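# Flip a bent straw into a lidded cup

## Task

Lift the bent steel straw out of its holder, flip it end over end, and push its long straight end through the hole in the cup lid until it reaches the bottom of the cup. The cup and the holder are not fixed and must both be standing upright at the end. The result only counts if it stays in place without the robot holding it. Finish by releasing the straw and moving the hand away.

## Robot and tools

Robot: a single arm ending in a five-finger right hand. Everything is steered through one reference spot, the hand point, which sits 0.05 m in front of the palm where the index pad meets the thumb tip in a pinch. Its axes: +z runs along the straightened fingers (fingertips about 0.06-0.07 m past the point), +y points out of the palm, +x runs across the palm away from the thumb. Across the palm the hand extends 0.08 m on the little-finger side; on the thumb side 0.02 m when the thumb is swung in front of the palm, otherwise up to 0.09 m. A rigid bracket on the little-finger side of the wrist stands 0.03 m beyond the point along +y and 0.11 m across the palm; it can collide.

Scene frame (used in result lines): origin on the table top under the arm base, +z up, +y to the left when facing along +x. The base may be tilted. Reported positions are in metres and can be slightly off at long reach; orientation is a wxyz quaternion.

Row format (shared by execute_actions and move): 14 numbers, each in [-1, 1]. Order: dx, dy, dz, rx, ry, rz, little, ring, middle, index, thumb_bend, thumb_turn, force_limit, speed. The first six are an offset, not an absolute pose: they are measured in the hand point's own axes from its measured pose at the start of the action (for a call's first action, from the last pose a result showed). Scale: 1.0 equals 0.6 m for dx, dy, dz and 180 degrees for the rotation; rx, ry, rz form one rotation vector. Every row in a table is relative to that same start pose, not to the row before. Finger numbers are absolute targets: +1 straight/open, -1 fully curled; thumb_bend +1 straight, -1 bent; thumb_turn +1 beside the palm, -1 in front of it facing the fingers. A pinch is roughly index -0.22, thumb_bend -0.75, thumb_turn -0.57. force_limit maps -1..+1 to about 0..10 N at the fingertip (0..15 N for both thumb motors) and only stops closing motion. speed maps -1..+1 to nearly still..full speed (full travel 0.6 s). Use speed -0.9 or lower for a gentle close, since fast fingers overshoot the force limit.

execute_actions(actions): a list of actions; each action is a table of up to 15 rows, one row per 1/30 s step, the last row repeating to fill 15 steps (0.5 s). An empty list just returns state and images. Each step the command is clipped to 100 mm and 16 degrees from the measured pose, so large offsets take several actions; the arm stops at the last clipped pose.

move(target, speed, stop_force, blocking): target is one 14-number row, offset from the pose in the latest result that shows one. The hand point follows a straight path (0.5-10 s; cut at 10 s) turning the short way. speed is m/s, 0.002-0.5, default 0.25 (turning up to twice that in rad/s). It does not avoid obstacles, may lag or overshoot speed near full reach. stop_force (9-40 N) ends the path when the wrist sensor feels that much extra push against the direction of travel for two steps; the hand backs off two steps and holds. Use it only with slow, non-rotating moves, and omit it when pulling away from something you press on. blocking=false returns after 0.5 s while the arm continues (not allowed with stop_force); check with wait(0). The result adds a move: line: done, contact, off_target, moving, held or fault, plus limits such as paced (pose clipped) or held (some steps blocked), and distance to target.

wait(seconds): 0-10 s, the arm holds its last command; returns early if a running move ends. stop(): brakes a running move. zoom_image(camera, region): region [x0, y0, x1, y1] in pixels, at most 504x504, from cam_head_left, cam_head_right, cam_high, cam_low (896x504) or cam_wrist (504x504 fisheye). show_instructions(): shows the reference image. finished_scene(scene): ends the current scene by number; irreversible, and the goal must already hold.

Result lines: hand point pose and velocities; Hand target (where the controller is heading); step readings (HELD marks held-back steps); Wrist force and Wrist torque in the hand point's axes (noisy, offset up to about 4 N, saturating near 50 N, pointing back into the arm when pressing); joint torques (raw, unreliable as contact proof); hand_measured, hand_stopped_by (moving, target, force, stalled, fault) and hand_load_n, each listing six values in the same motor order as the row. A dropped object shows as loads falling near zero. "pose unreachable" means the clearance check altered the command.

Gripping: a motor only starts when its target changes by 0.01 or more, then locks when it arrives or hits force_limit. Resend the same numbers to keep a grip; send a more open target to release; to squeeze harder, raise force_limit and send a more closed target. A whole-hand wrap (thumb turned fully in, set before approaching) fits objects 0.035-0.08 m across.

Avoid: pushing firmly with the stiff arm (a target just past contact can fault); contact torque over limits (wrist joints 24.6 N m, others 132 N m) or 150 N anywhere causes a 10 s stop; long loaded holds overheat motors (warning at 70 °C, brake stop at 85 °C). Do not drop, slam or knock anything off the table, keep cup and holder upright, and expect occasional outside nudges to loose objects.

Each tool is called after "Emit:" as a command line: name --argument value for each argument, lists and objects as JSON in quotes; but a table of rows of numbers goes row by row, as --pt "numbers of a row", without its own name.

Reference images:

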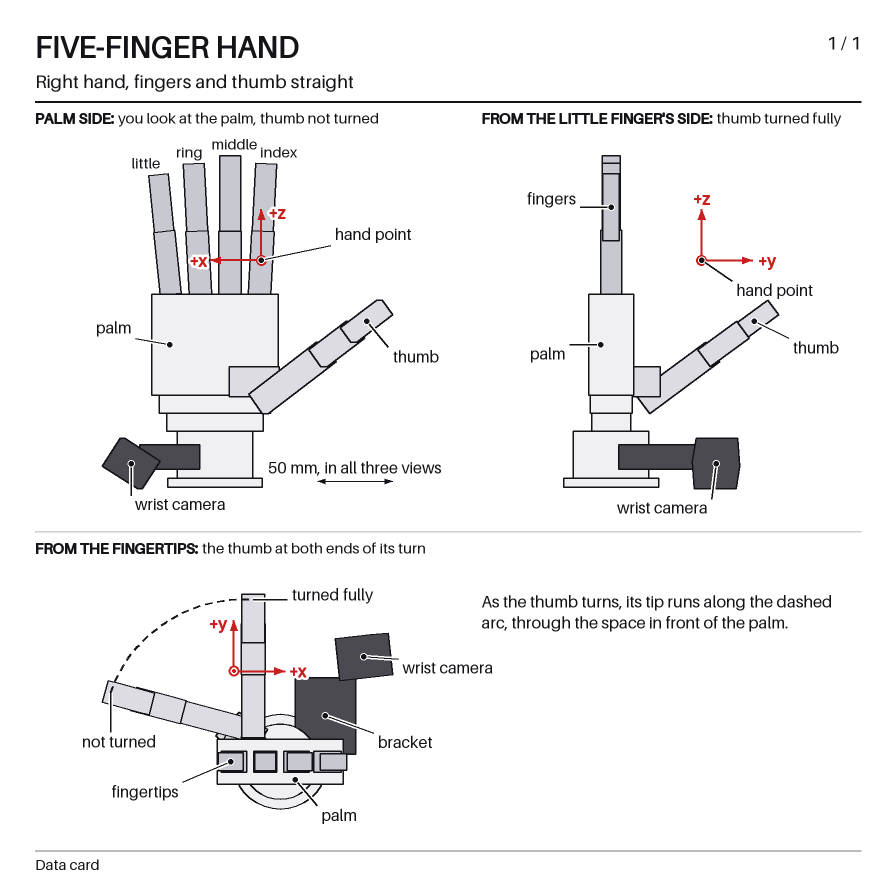

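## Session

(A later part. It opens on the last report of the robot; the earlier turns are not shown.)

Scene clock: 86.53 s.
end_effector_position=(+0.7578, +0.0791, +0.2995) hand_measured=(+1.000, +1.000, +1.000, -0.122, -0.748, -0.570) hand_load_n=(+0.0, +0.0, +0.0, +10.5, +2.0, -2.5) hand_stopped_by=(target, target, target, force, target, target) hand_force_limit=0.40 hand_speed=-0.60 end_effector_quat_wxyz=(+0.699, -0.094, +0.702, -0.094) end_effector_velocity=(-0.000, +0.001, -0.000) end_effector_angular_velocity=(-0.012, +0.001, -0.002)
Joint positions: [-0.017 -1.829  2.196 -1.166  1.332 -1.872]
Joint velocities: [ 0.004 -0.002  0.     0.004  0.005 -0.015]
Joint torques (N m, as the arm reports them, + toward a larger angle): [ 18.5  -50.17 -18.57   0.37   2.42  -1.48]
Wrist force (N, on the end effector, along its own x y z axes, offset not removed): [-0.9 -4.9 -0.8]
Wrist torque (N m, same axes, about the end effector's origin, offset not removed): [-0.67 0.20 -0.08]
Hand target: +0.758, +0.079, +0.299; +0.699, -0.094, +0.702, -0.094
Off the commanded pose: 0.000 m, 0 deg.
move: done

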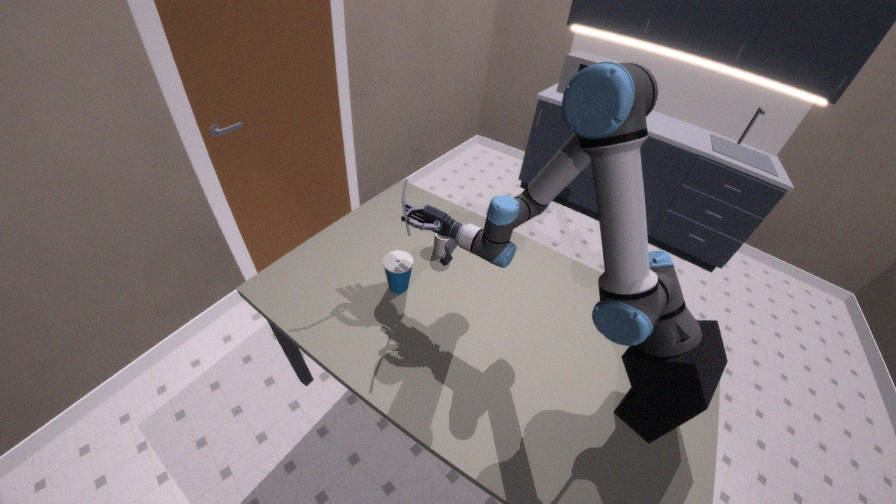

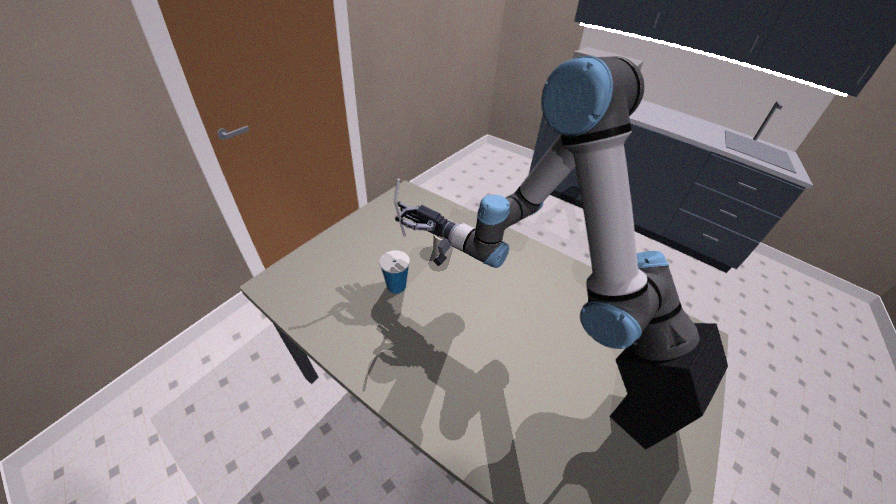

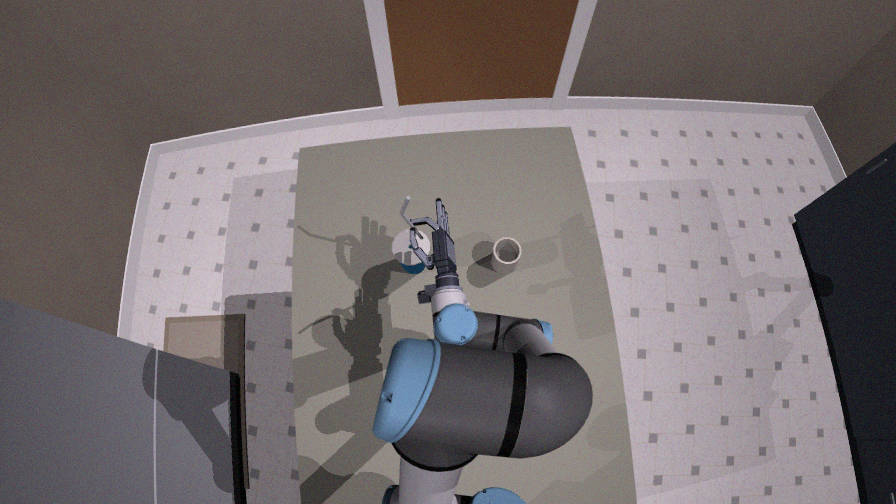

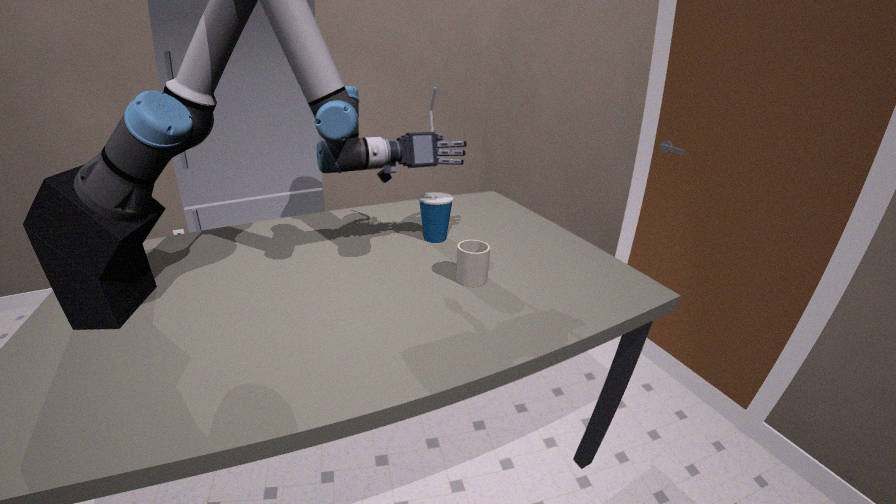

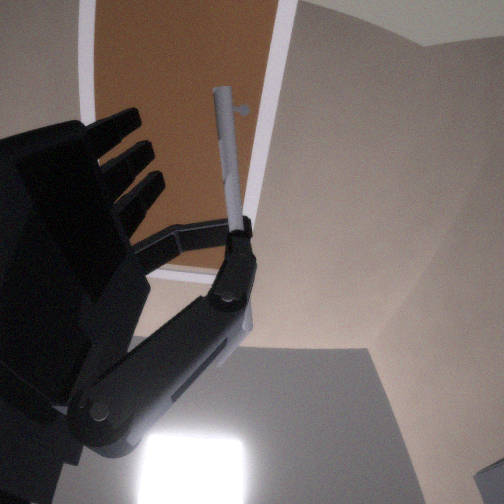

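Emit:
move --target '[0.10,-0.035,0.0,0,0,0.061,1,1,1,-0.4,-0.75,-0.57,0.4,-0.6]' --speed 0.1

Emit:
zoom_image --camera "cam_head_left" --region '[360, 190, 460, 290]'

Emit:
zoom_image --camera "cam_low" --region '[380, 110, 500, 230]'

Emit:
zoom_image --camera "cam_high" --region '[370, 190, 460, 280]'

Scene clock: 93.77 s.
end_effector_position=(+0.7576, +0.0432, +0.2473) hand_measured=(+1.000, +1.000, +1.000, -0.122, -0.748, -0.570) hand_load_n=(+0.0, +0.0, +0.0, +10.5, +2.0, -2.5) hand_stopped_by=(target, target, target, force, target, target) hand_force_limit=0.40 hand_speed=-0.60 end_effector_quat_wxyz=(+0.705, -0.027, +0.708, -0.026) end_effector_velocity=(+0.000, -0.001, -0.001) end_effector_angular_velocity=(+0.007, -0.002, +0.001)
Joint positions: [-0.106 -1.677  2.188 -1.329  1.27  -1.614]
Joint velocities: [-0.002  0.006 -0.001 -0.008 -0.003  0.009]
Joint torques (N m, as the arm reports them, + toward a larger angle): [  3.29 -24.29 -14.72  -3.61  -2.6    1.7 ]
Wrist force (N, on the end effector, along its own x y z axes, offset not removed): [1.5 -3.1 -1.3]
Wrist torque (N m, same axes, about the end effector's origin, offset not removed): [-0.43 -0.30 -0.19]
Hand target: +0.758, +0.043, +0.247; +0.705, -0.026, +0.708, -0.026
Off the commanded pose: 0.000 m, 0 deg.
move: done

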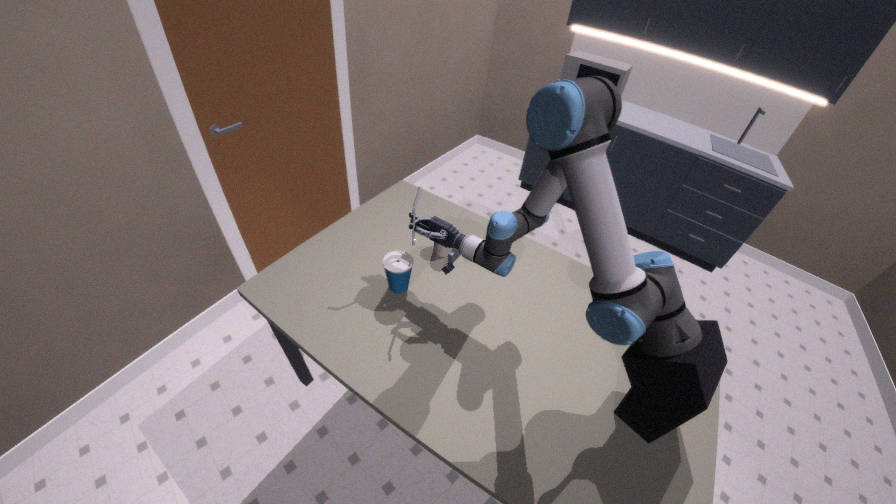

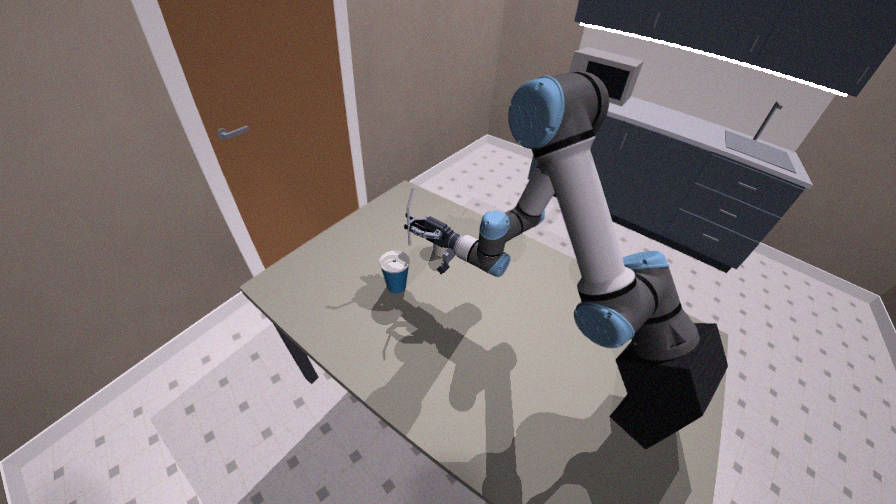

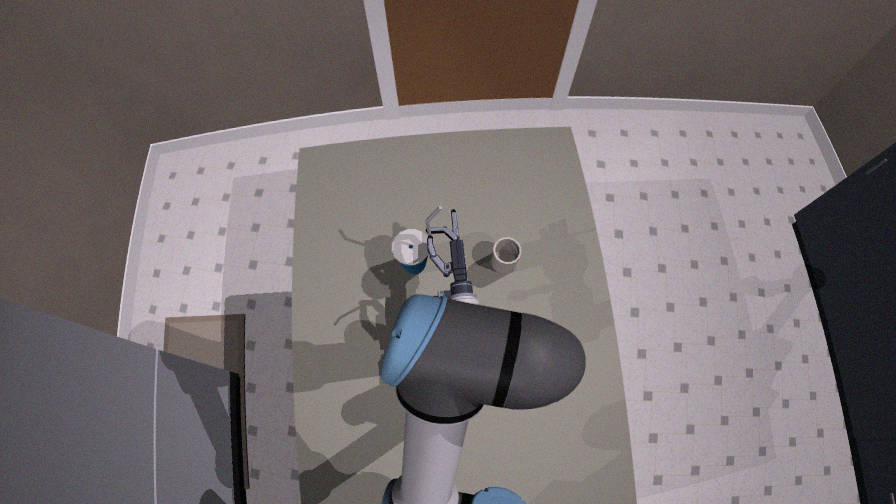

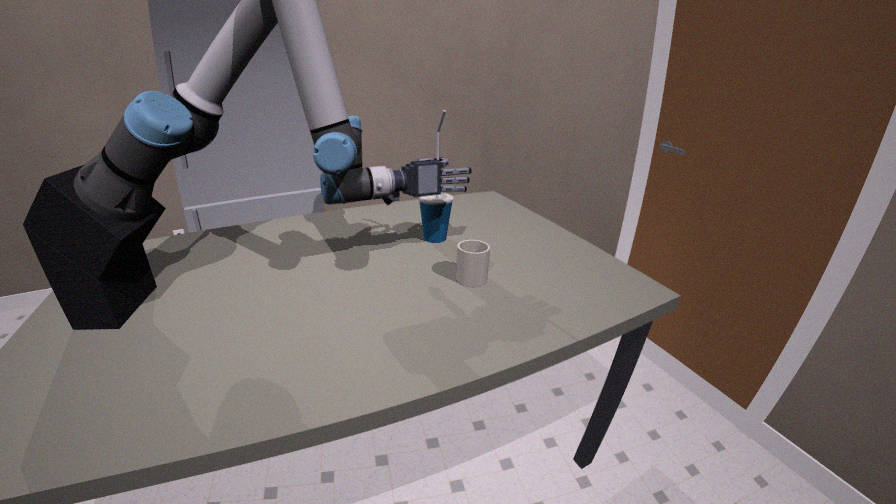

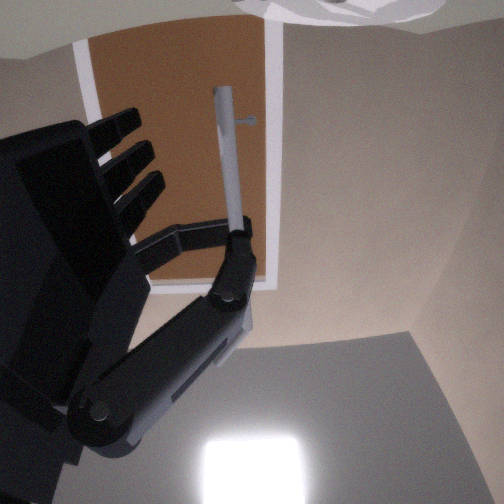

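Region (360, 190, 460, 290) of cam_head_left's 896x504 image, scaled by 5.040, with more detail than that image has.

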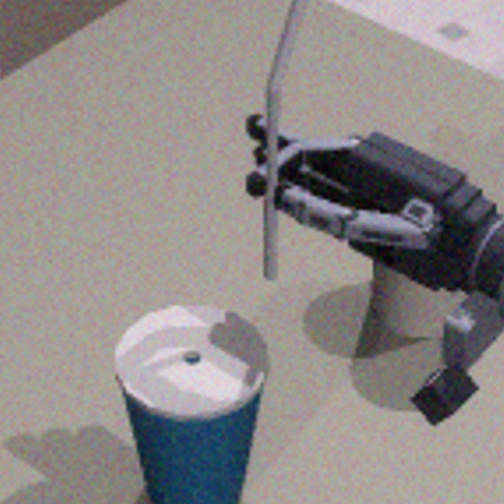

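Region (380, 110, 500, 230) of cam_low's 896x504 image, scaled by 4.200, with more detail than that image has.

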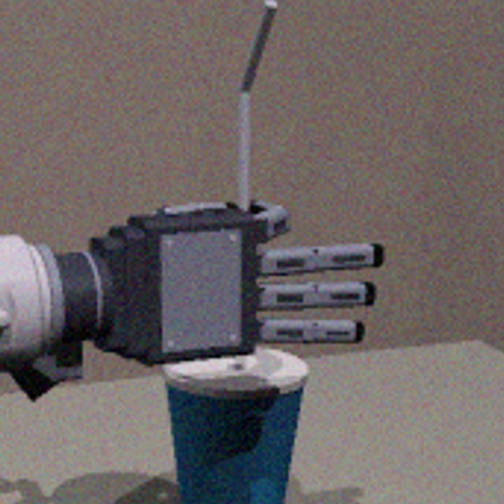

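Region (370, 190, 460, 280) of cam_high's 896x504 image, scaled by 5.600, with more detail than that image has.

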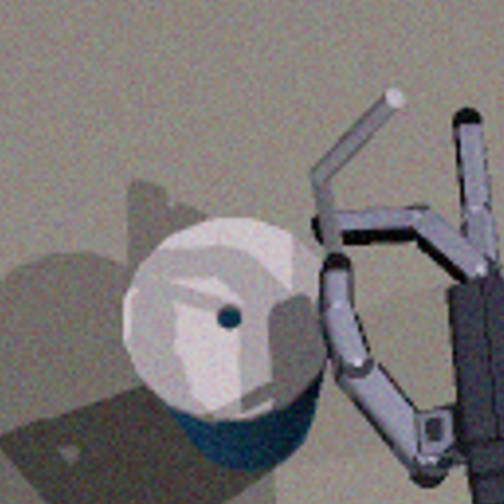

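Emit:
move --target '[0.027,0.081,0.0,0,0,0,1,1,1,-0.4,-0.75,-0.57,0.4,-0.6]' --speed 0.08

Emit:
zoom_image --camera "cam_head_left" --region '[370, 200, 450, 280]'

Emit:
zoom_image --camera "cam_low" --region '[380, 110, 500, 230]'

Emit:
zoom_image --camera "cam_high" --region '[370, 190, 460, 280]'

Scene clock: 99.80 s.
end_effector_position=(+0.7574, +0.0903, +0.2275) hand_measured=(+1.000, +1.000, +1.000, -0.122, -0.748, -0.570) hand_load_n=(+0.0, +0.0, +0.0, +10.5, +2.0, -2.5) hand_stopped_by=(target, target, target, force, target, target) hand_force_limit=0.40 hand_speed=-0.60 end_effector_quat_wxyz=(+0.705, -0.027, +0.708, -0.026) end_effector_velocity=(+0.001, +0.001, -0.000) end_effector_angular_velocity=(-0.001, -0.002, -0.001)
Joint positions: [ 0.013 -1.587  2.169 -1.376  1.353 -1.703]
Joint velocities: [ 0.004  0.003 -0.002 -0.002  0.004 -0.003]
Joint torques (N m, as the arm reports them, + toward a larger angle): [ 17.31 -22.92 -13.47  -3.69   2.48  -1.37]
Wrist force (N, on the end effector, along its own x y z axes, offset not removed): [1.7 -3.9 -1.7]
Wrist torque (N m, same axes, about the end effector's origin, offset not removed): [-0.40 -0.25 0.11]
Hand target: +0.757, +0.090, +0.227; +0.705, -0.027, +0.708, -0.026
Off the commanded pose: 0.000 m, 0 deg.
move: done

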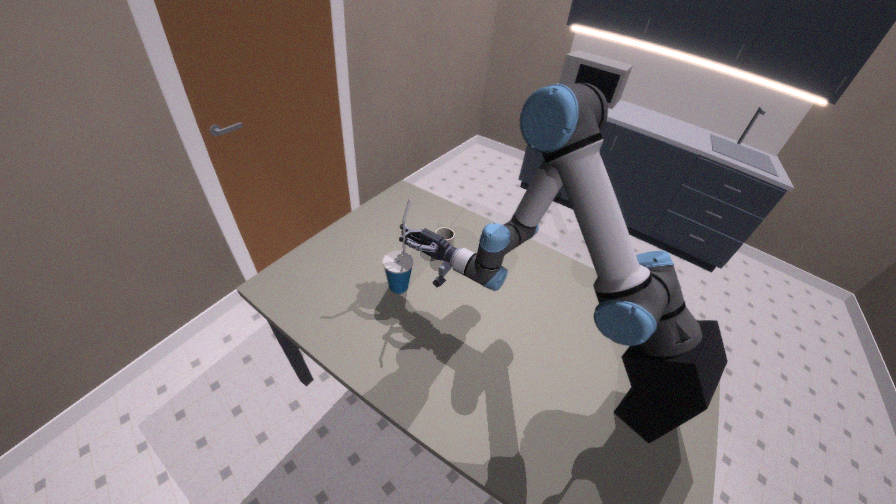

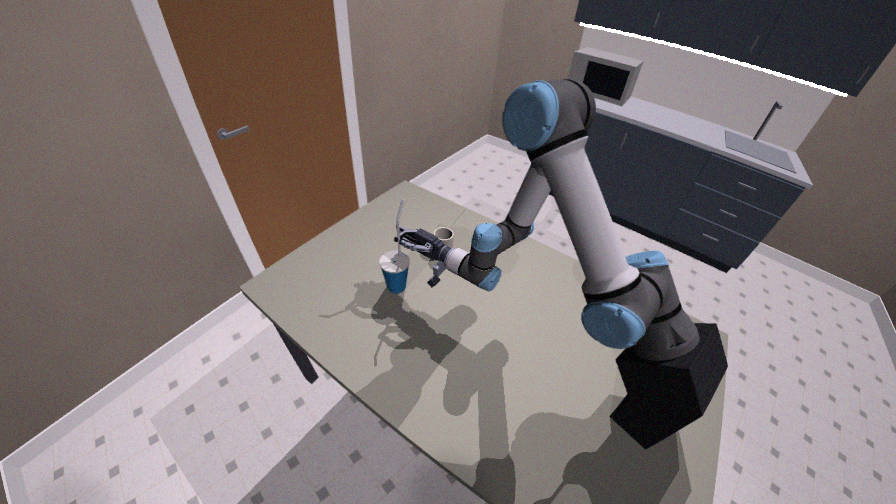

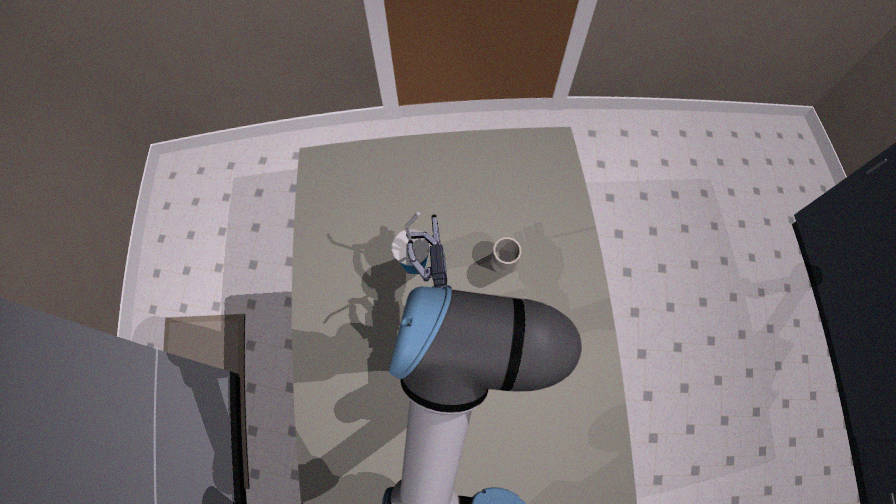

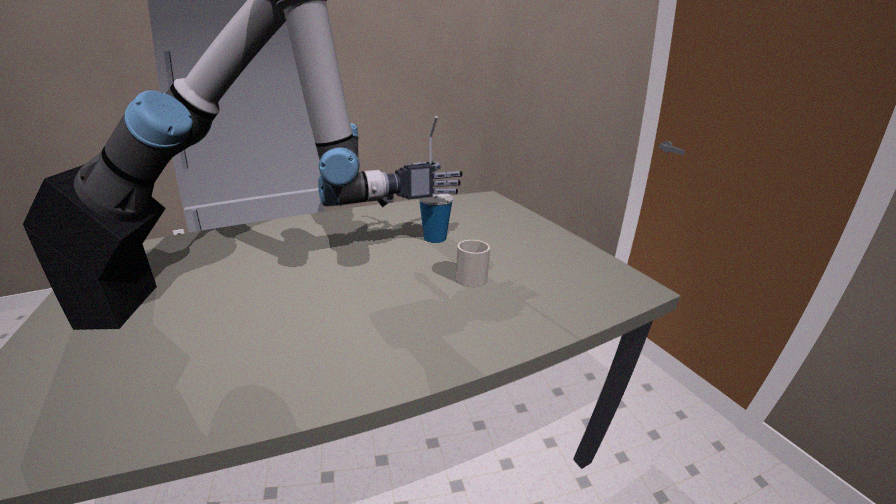

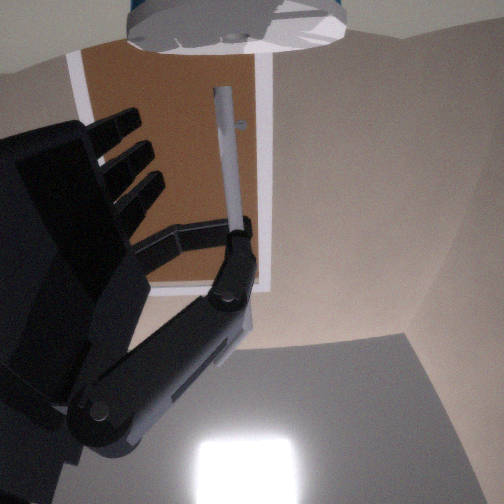

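Region (370, 200, 450, 280) of cam_head_left's 896x504 image, scaled by 6.300, with more detail than that image has.

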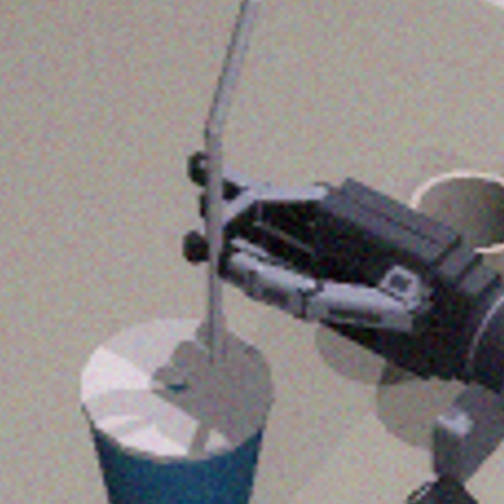

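Region (380, 110, 500, 230) of cam_low's 896x504 image, scaled by 4.200, with more detail than that image has.

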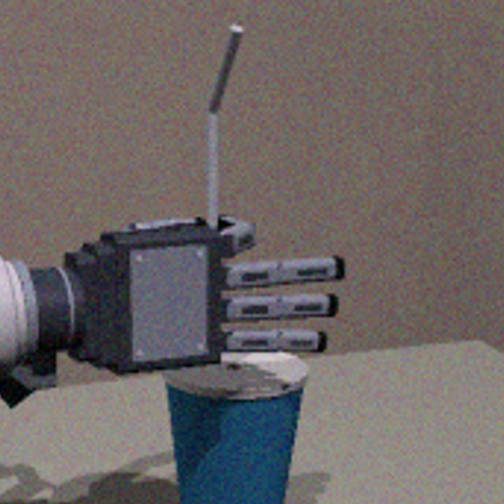

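Region (370, 190, 460, 280) of cam_high's 896x504 image, scaled by 5.600, with more detail than that image has.

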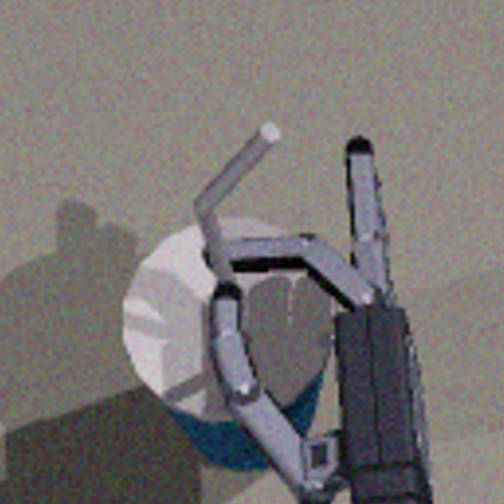

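Emit:
move --target '[0.016,0.01,0.028,0,0,0,1,1,1,-0.4,-0.75,-0.57,0.4,-0.6]' --speed 0.05

Emit:
zoom_image --camera "cam_head_left" --region '[370, 200, 450, 280]'

Emit:
zoom_image --camera "cam_low" --region '[380, 110, 500, 230]'

Emit:
zoom_image --camera "cam_wrist" --region '[140, 20, 320, 160]'

Scene clock: 106.10 s.
end_effector_position=(+0.7740, +0.0956, +0.2175) hand_measured=(+1.000, +1.000, +1.000, -0.122, -0.748, -0.570) hand_load_n=(+0.0, +0.0, +0.0, +10.5, +2.0, -2.5) hand_stopped_by=(target, target, target, force, target, target) hand_force_limit=0.40 hand_speed=-0.60 end_effector_quat_wxyz=(+0.705, -0.027, +0.708, -0.026) end_effector_velocity=(+0.002, +0.001, -0.001) end_effector_angular_velocity=(+0.000, +0.000, +0.000)
Joint positions: [ 0.033 -1.544  2.114 -1.361  1.367 -1.717]
Joint velocities: [ 0.002  0.006 -0.008  0.003  0.002 -0.001]
Joint torques (N m, as the arm reports them, + toward a larger angle): [ 18.88 -26.04 -11.98   0.05   2.33  -1.62]
Wrist force (N, on the end effector, along its own x y z axes, offset not removed): [-0.4 -3.7 2.0]
Wrist torque (N m, same axes, about the end effector's origin, offset not removed): [-0.53 0.00 -0.32]
Hand target: +0.774, +0.096, +0.217; +0.705, -0.027, +0.708, -0.026
Off the commanded pose: 0.000 m, 0 deg.
move: done

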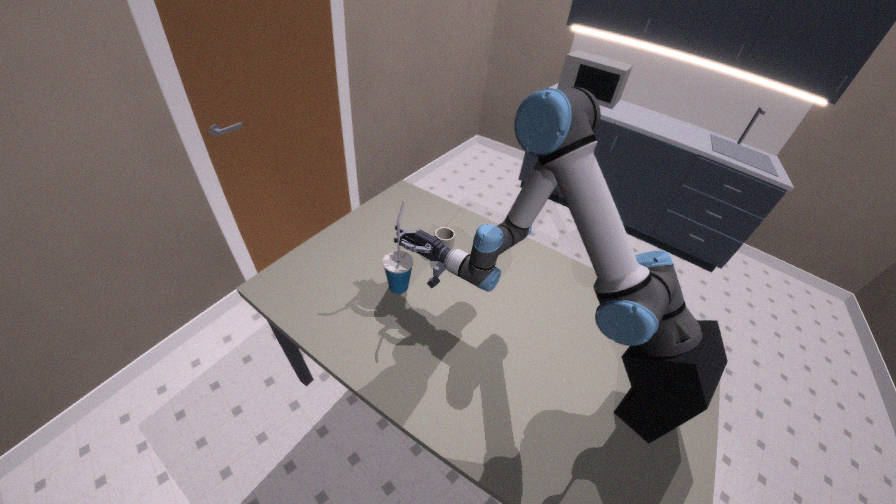

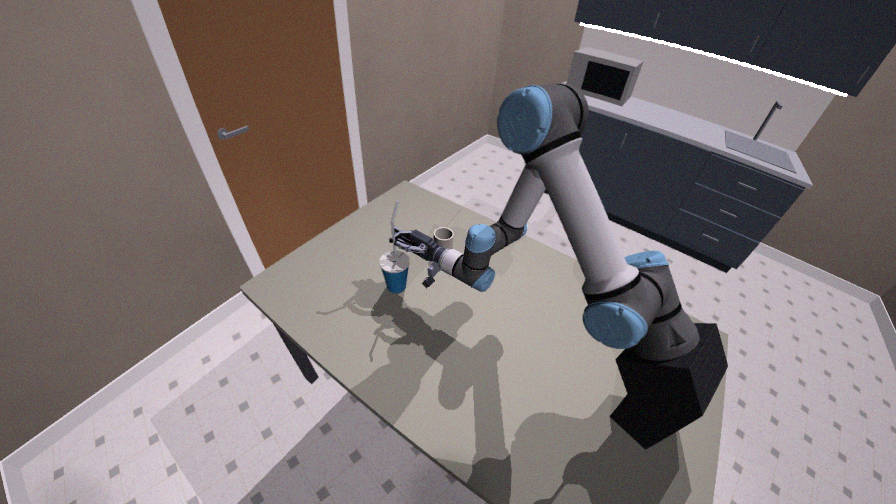

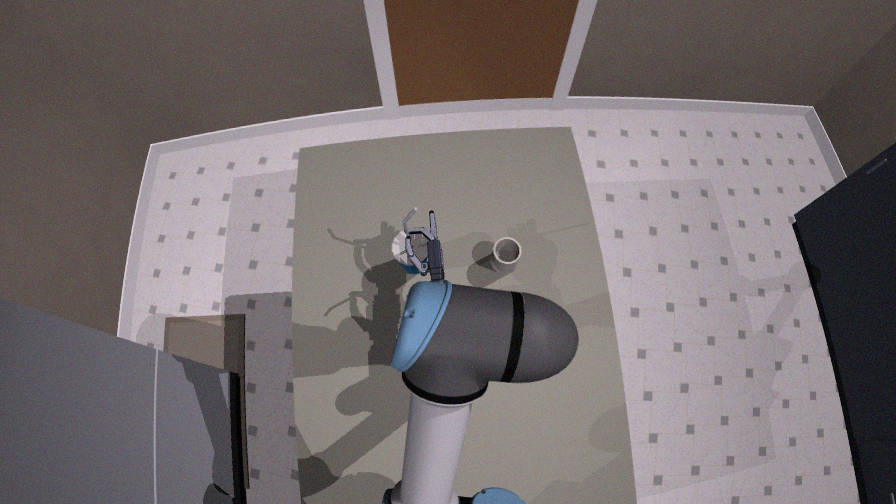

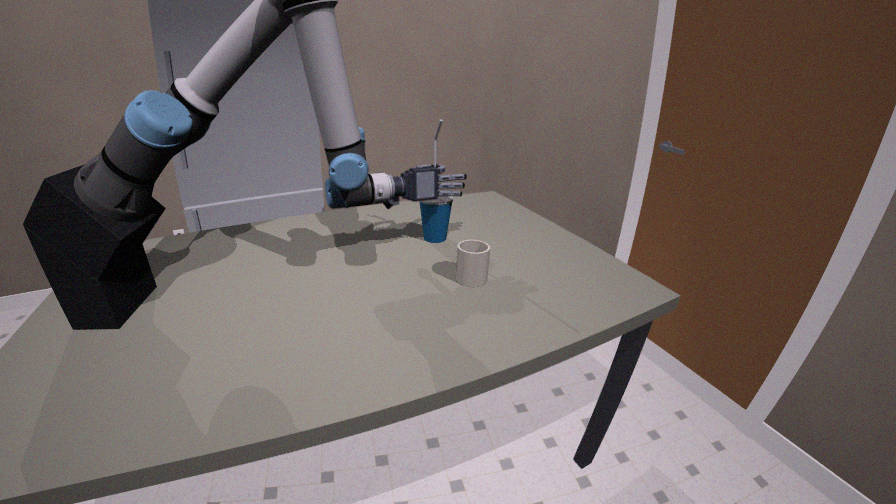

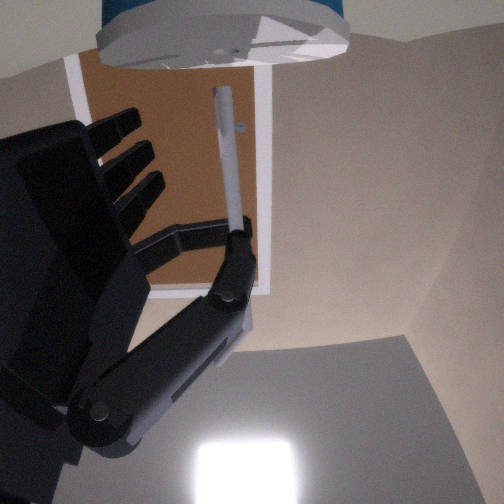

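Region (370, 200, 450, 280) of cam_head_left's 896x504 image, scaled by 6.300, with more detail than that image has.

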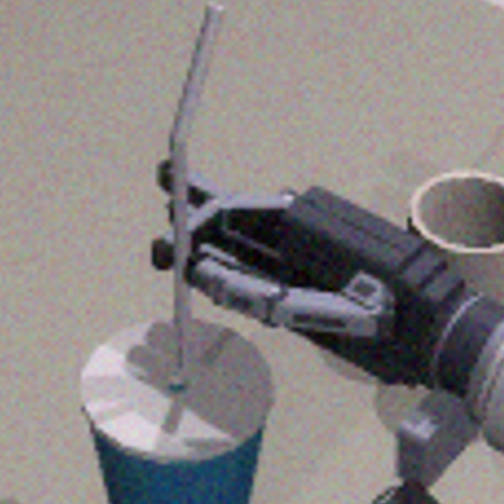

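Region (380, 110, 500, 230) of cam_low's 896x504 image, scaled by 4.200, with more detail than that image has.

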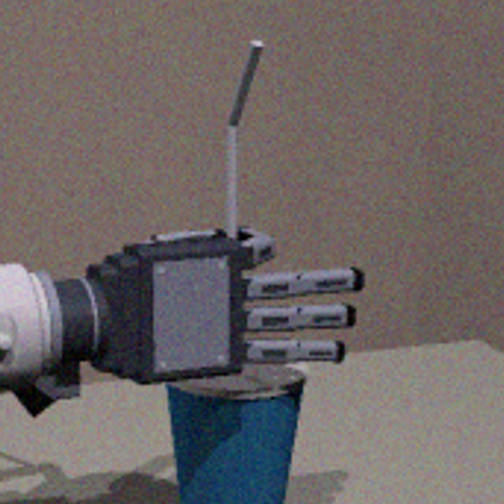

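Region (140, 20, 320, 160) of cam_wrist's 504x504 image, scaled by 2.800, with more detail than that image has.

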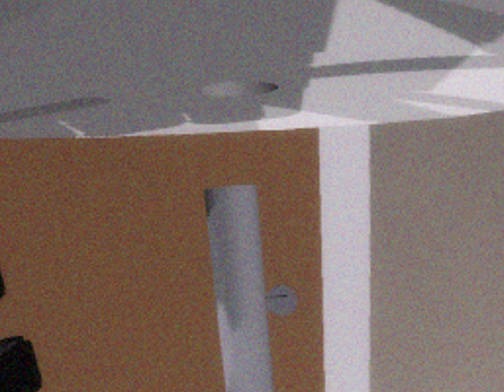

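Emit:
move --target '[0.018,0.004,0.002,0,0,0,1,1,1,-0.4,-0.75,-0.57,0.4,-0.6]' --speed 0.03

Emit:
zoom_image --camera "cam_head_left" --region '[375, 230, 425, 280]'

Emit:
zoom_image --camera "cam_wrist" --region '[60, 20, 340, 180]'

Scene clock: 109.93 s.
end_effector_position=(+0.7751, +0.0971, +0.2068) hand_measured=(+1.000, +1.000, +1.000, -0.122, -0.748, -0.570) hand_load_n=(+0.0, +0.0, +0.0, +10.5, +2.0, -2.5) hand_stopped_by=(target, target, target, force, target, target) hand_force_limit=0.40 hand_speed=-0.60 end_effector_quat_wxyz=(+0.705, -0.027, +0.708, -0.026) end_effector_velocity=(+0.000, +0.001, -0.002) end_effector_angular_velocity=(+0.000, -0.001, +0.001)
Joint positions: [ 0.035 -1.514  2.103 -1.38   1.368 -1.719]
Joint velocities: [ 0.001  0.006 -0.002 -0.005 -0.    -0.   ]
Joint torques (N m, as the arm reports them, + toward a larger angle): [ 19.5  -24.85 -13.6   -3.59   2.46  -1.23]
Wrist force (N, on the end effector, along its own x y z axes, offset not removed): [2.4 -3.1 -0.6]
Wrist torque (N m, same axes, about the end effector's origin, offset not removed): [-0.49 -0.47 -0.03]
Hand target: +0.775, +0.097, +0.207; +0.705, -0.027, +0.708, -0.026
Off the commanded pose: 0.000 m, 0 deg.
move: done

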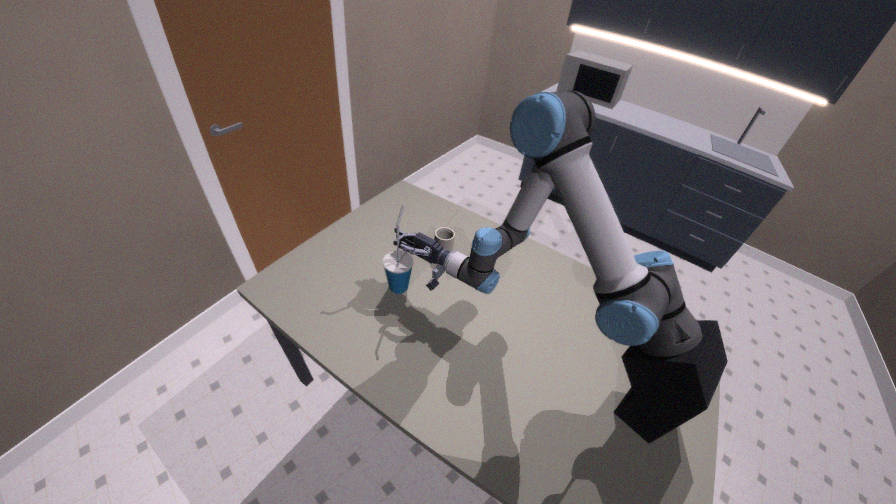

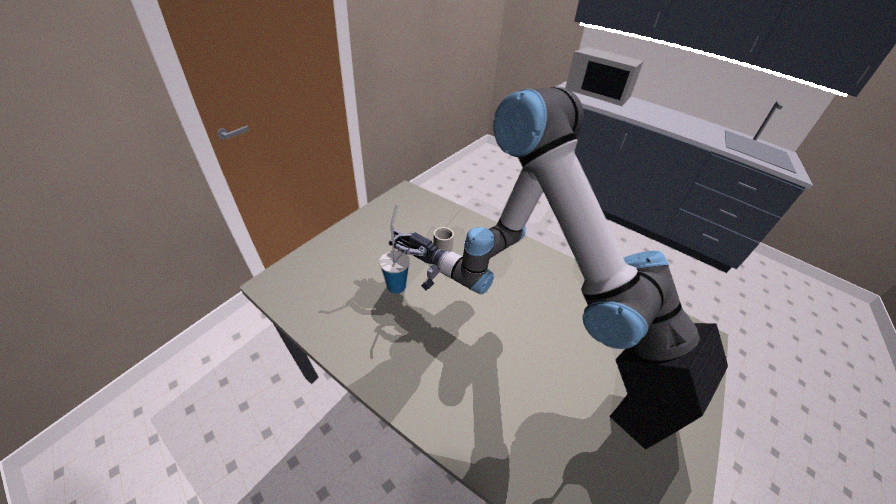

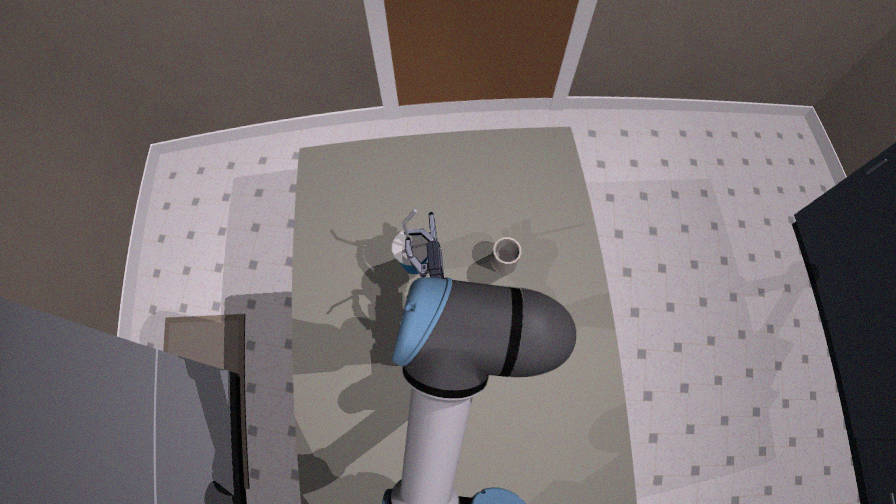

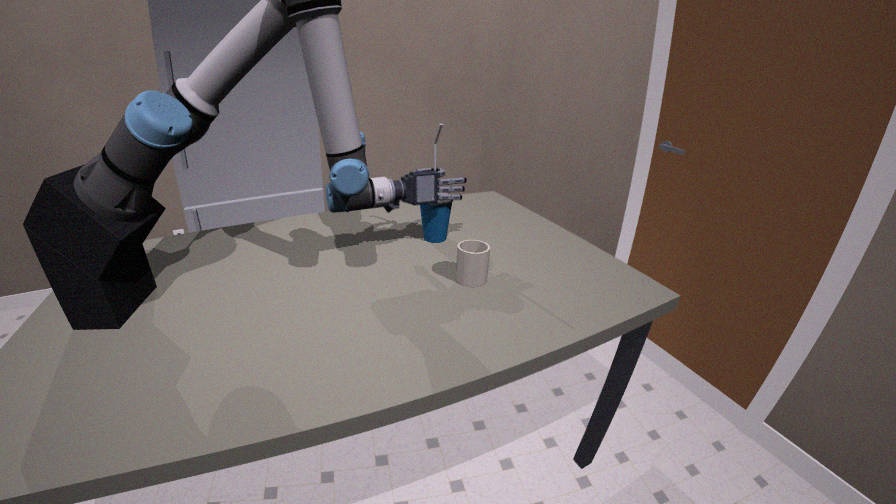

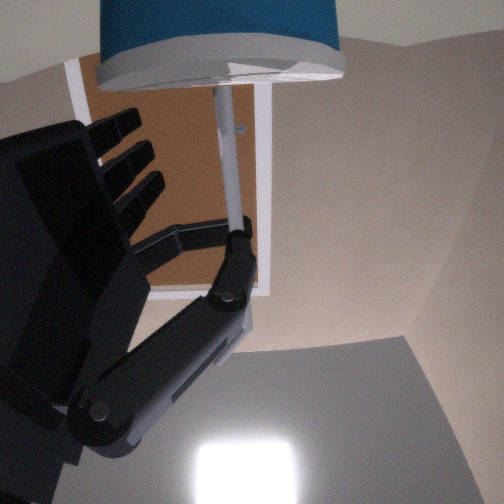

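Region (375, 230, 425, 280) of cam_head_left's 896x504 image, scaled by 10.080, with more detail than that image has.

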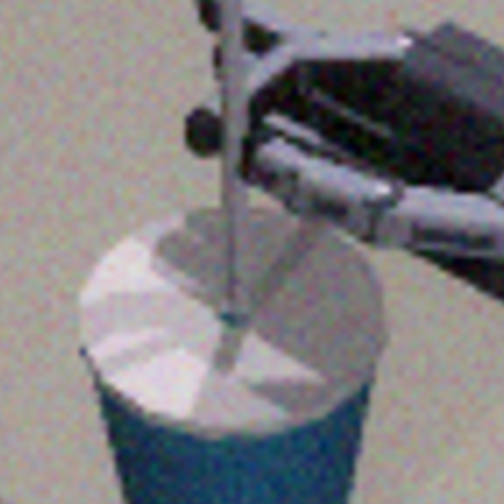

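Region (60, 20, 340, 180) of cam_wrist's 504x504 image, scaled by 1.800, with more detail than that image has; it fills the top 288 rows of this view, and the rest is white.

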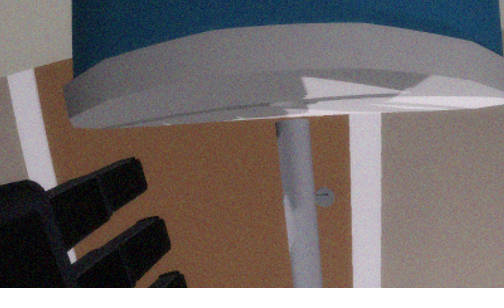

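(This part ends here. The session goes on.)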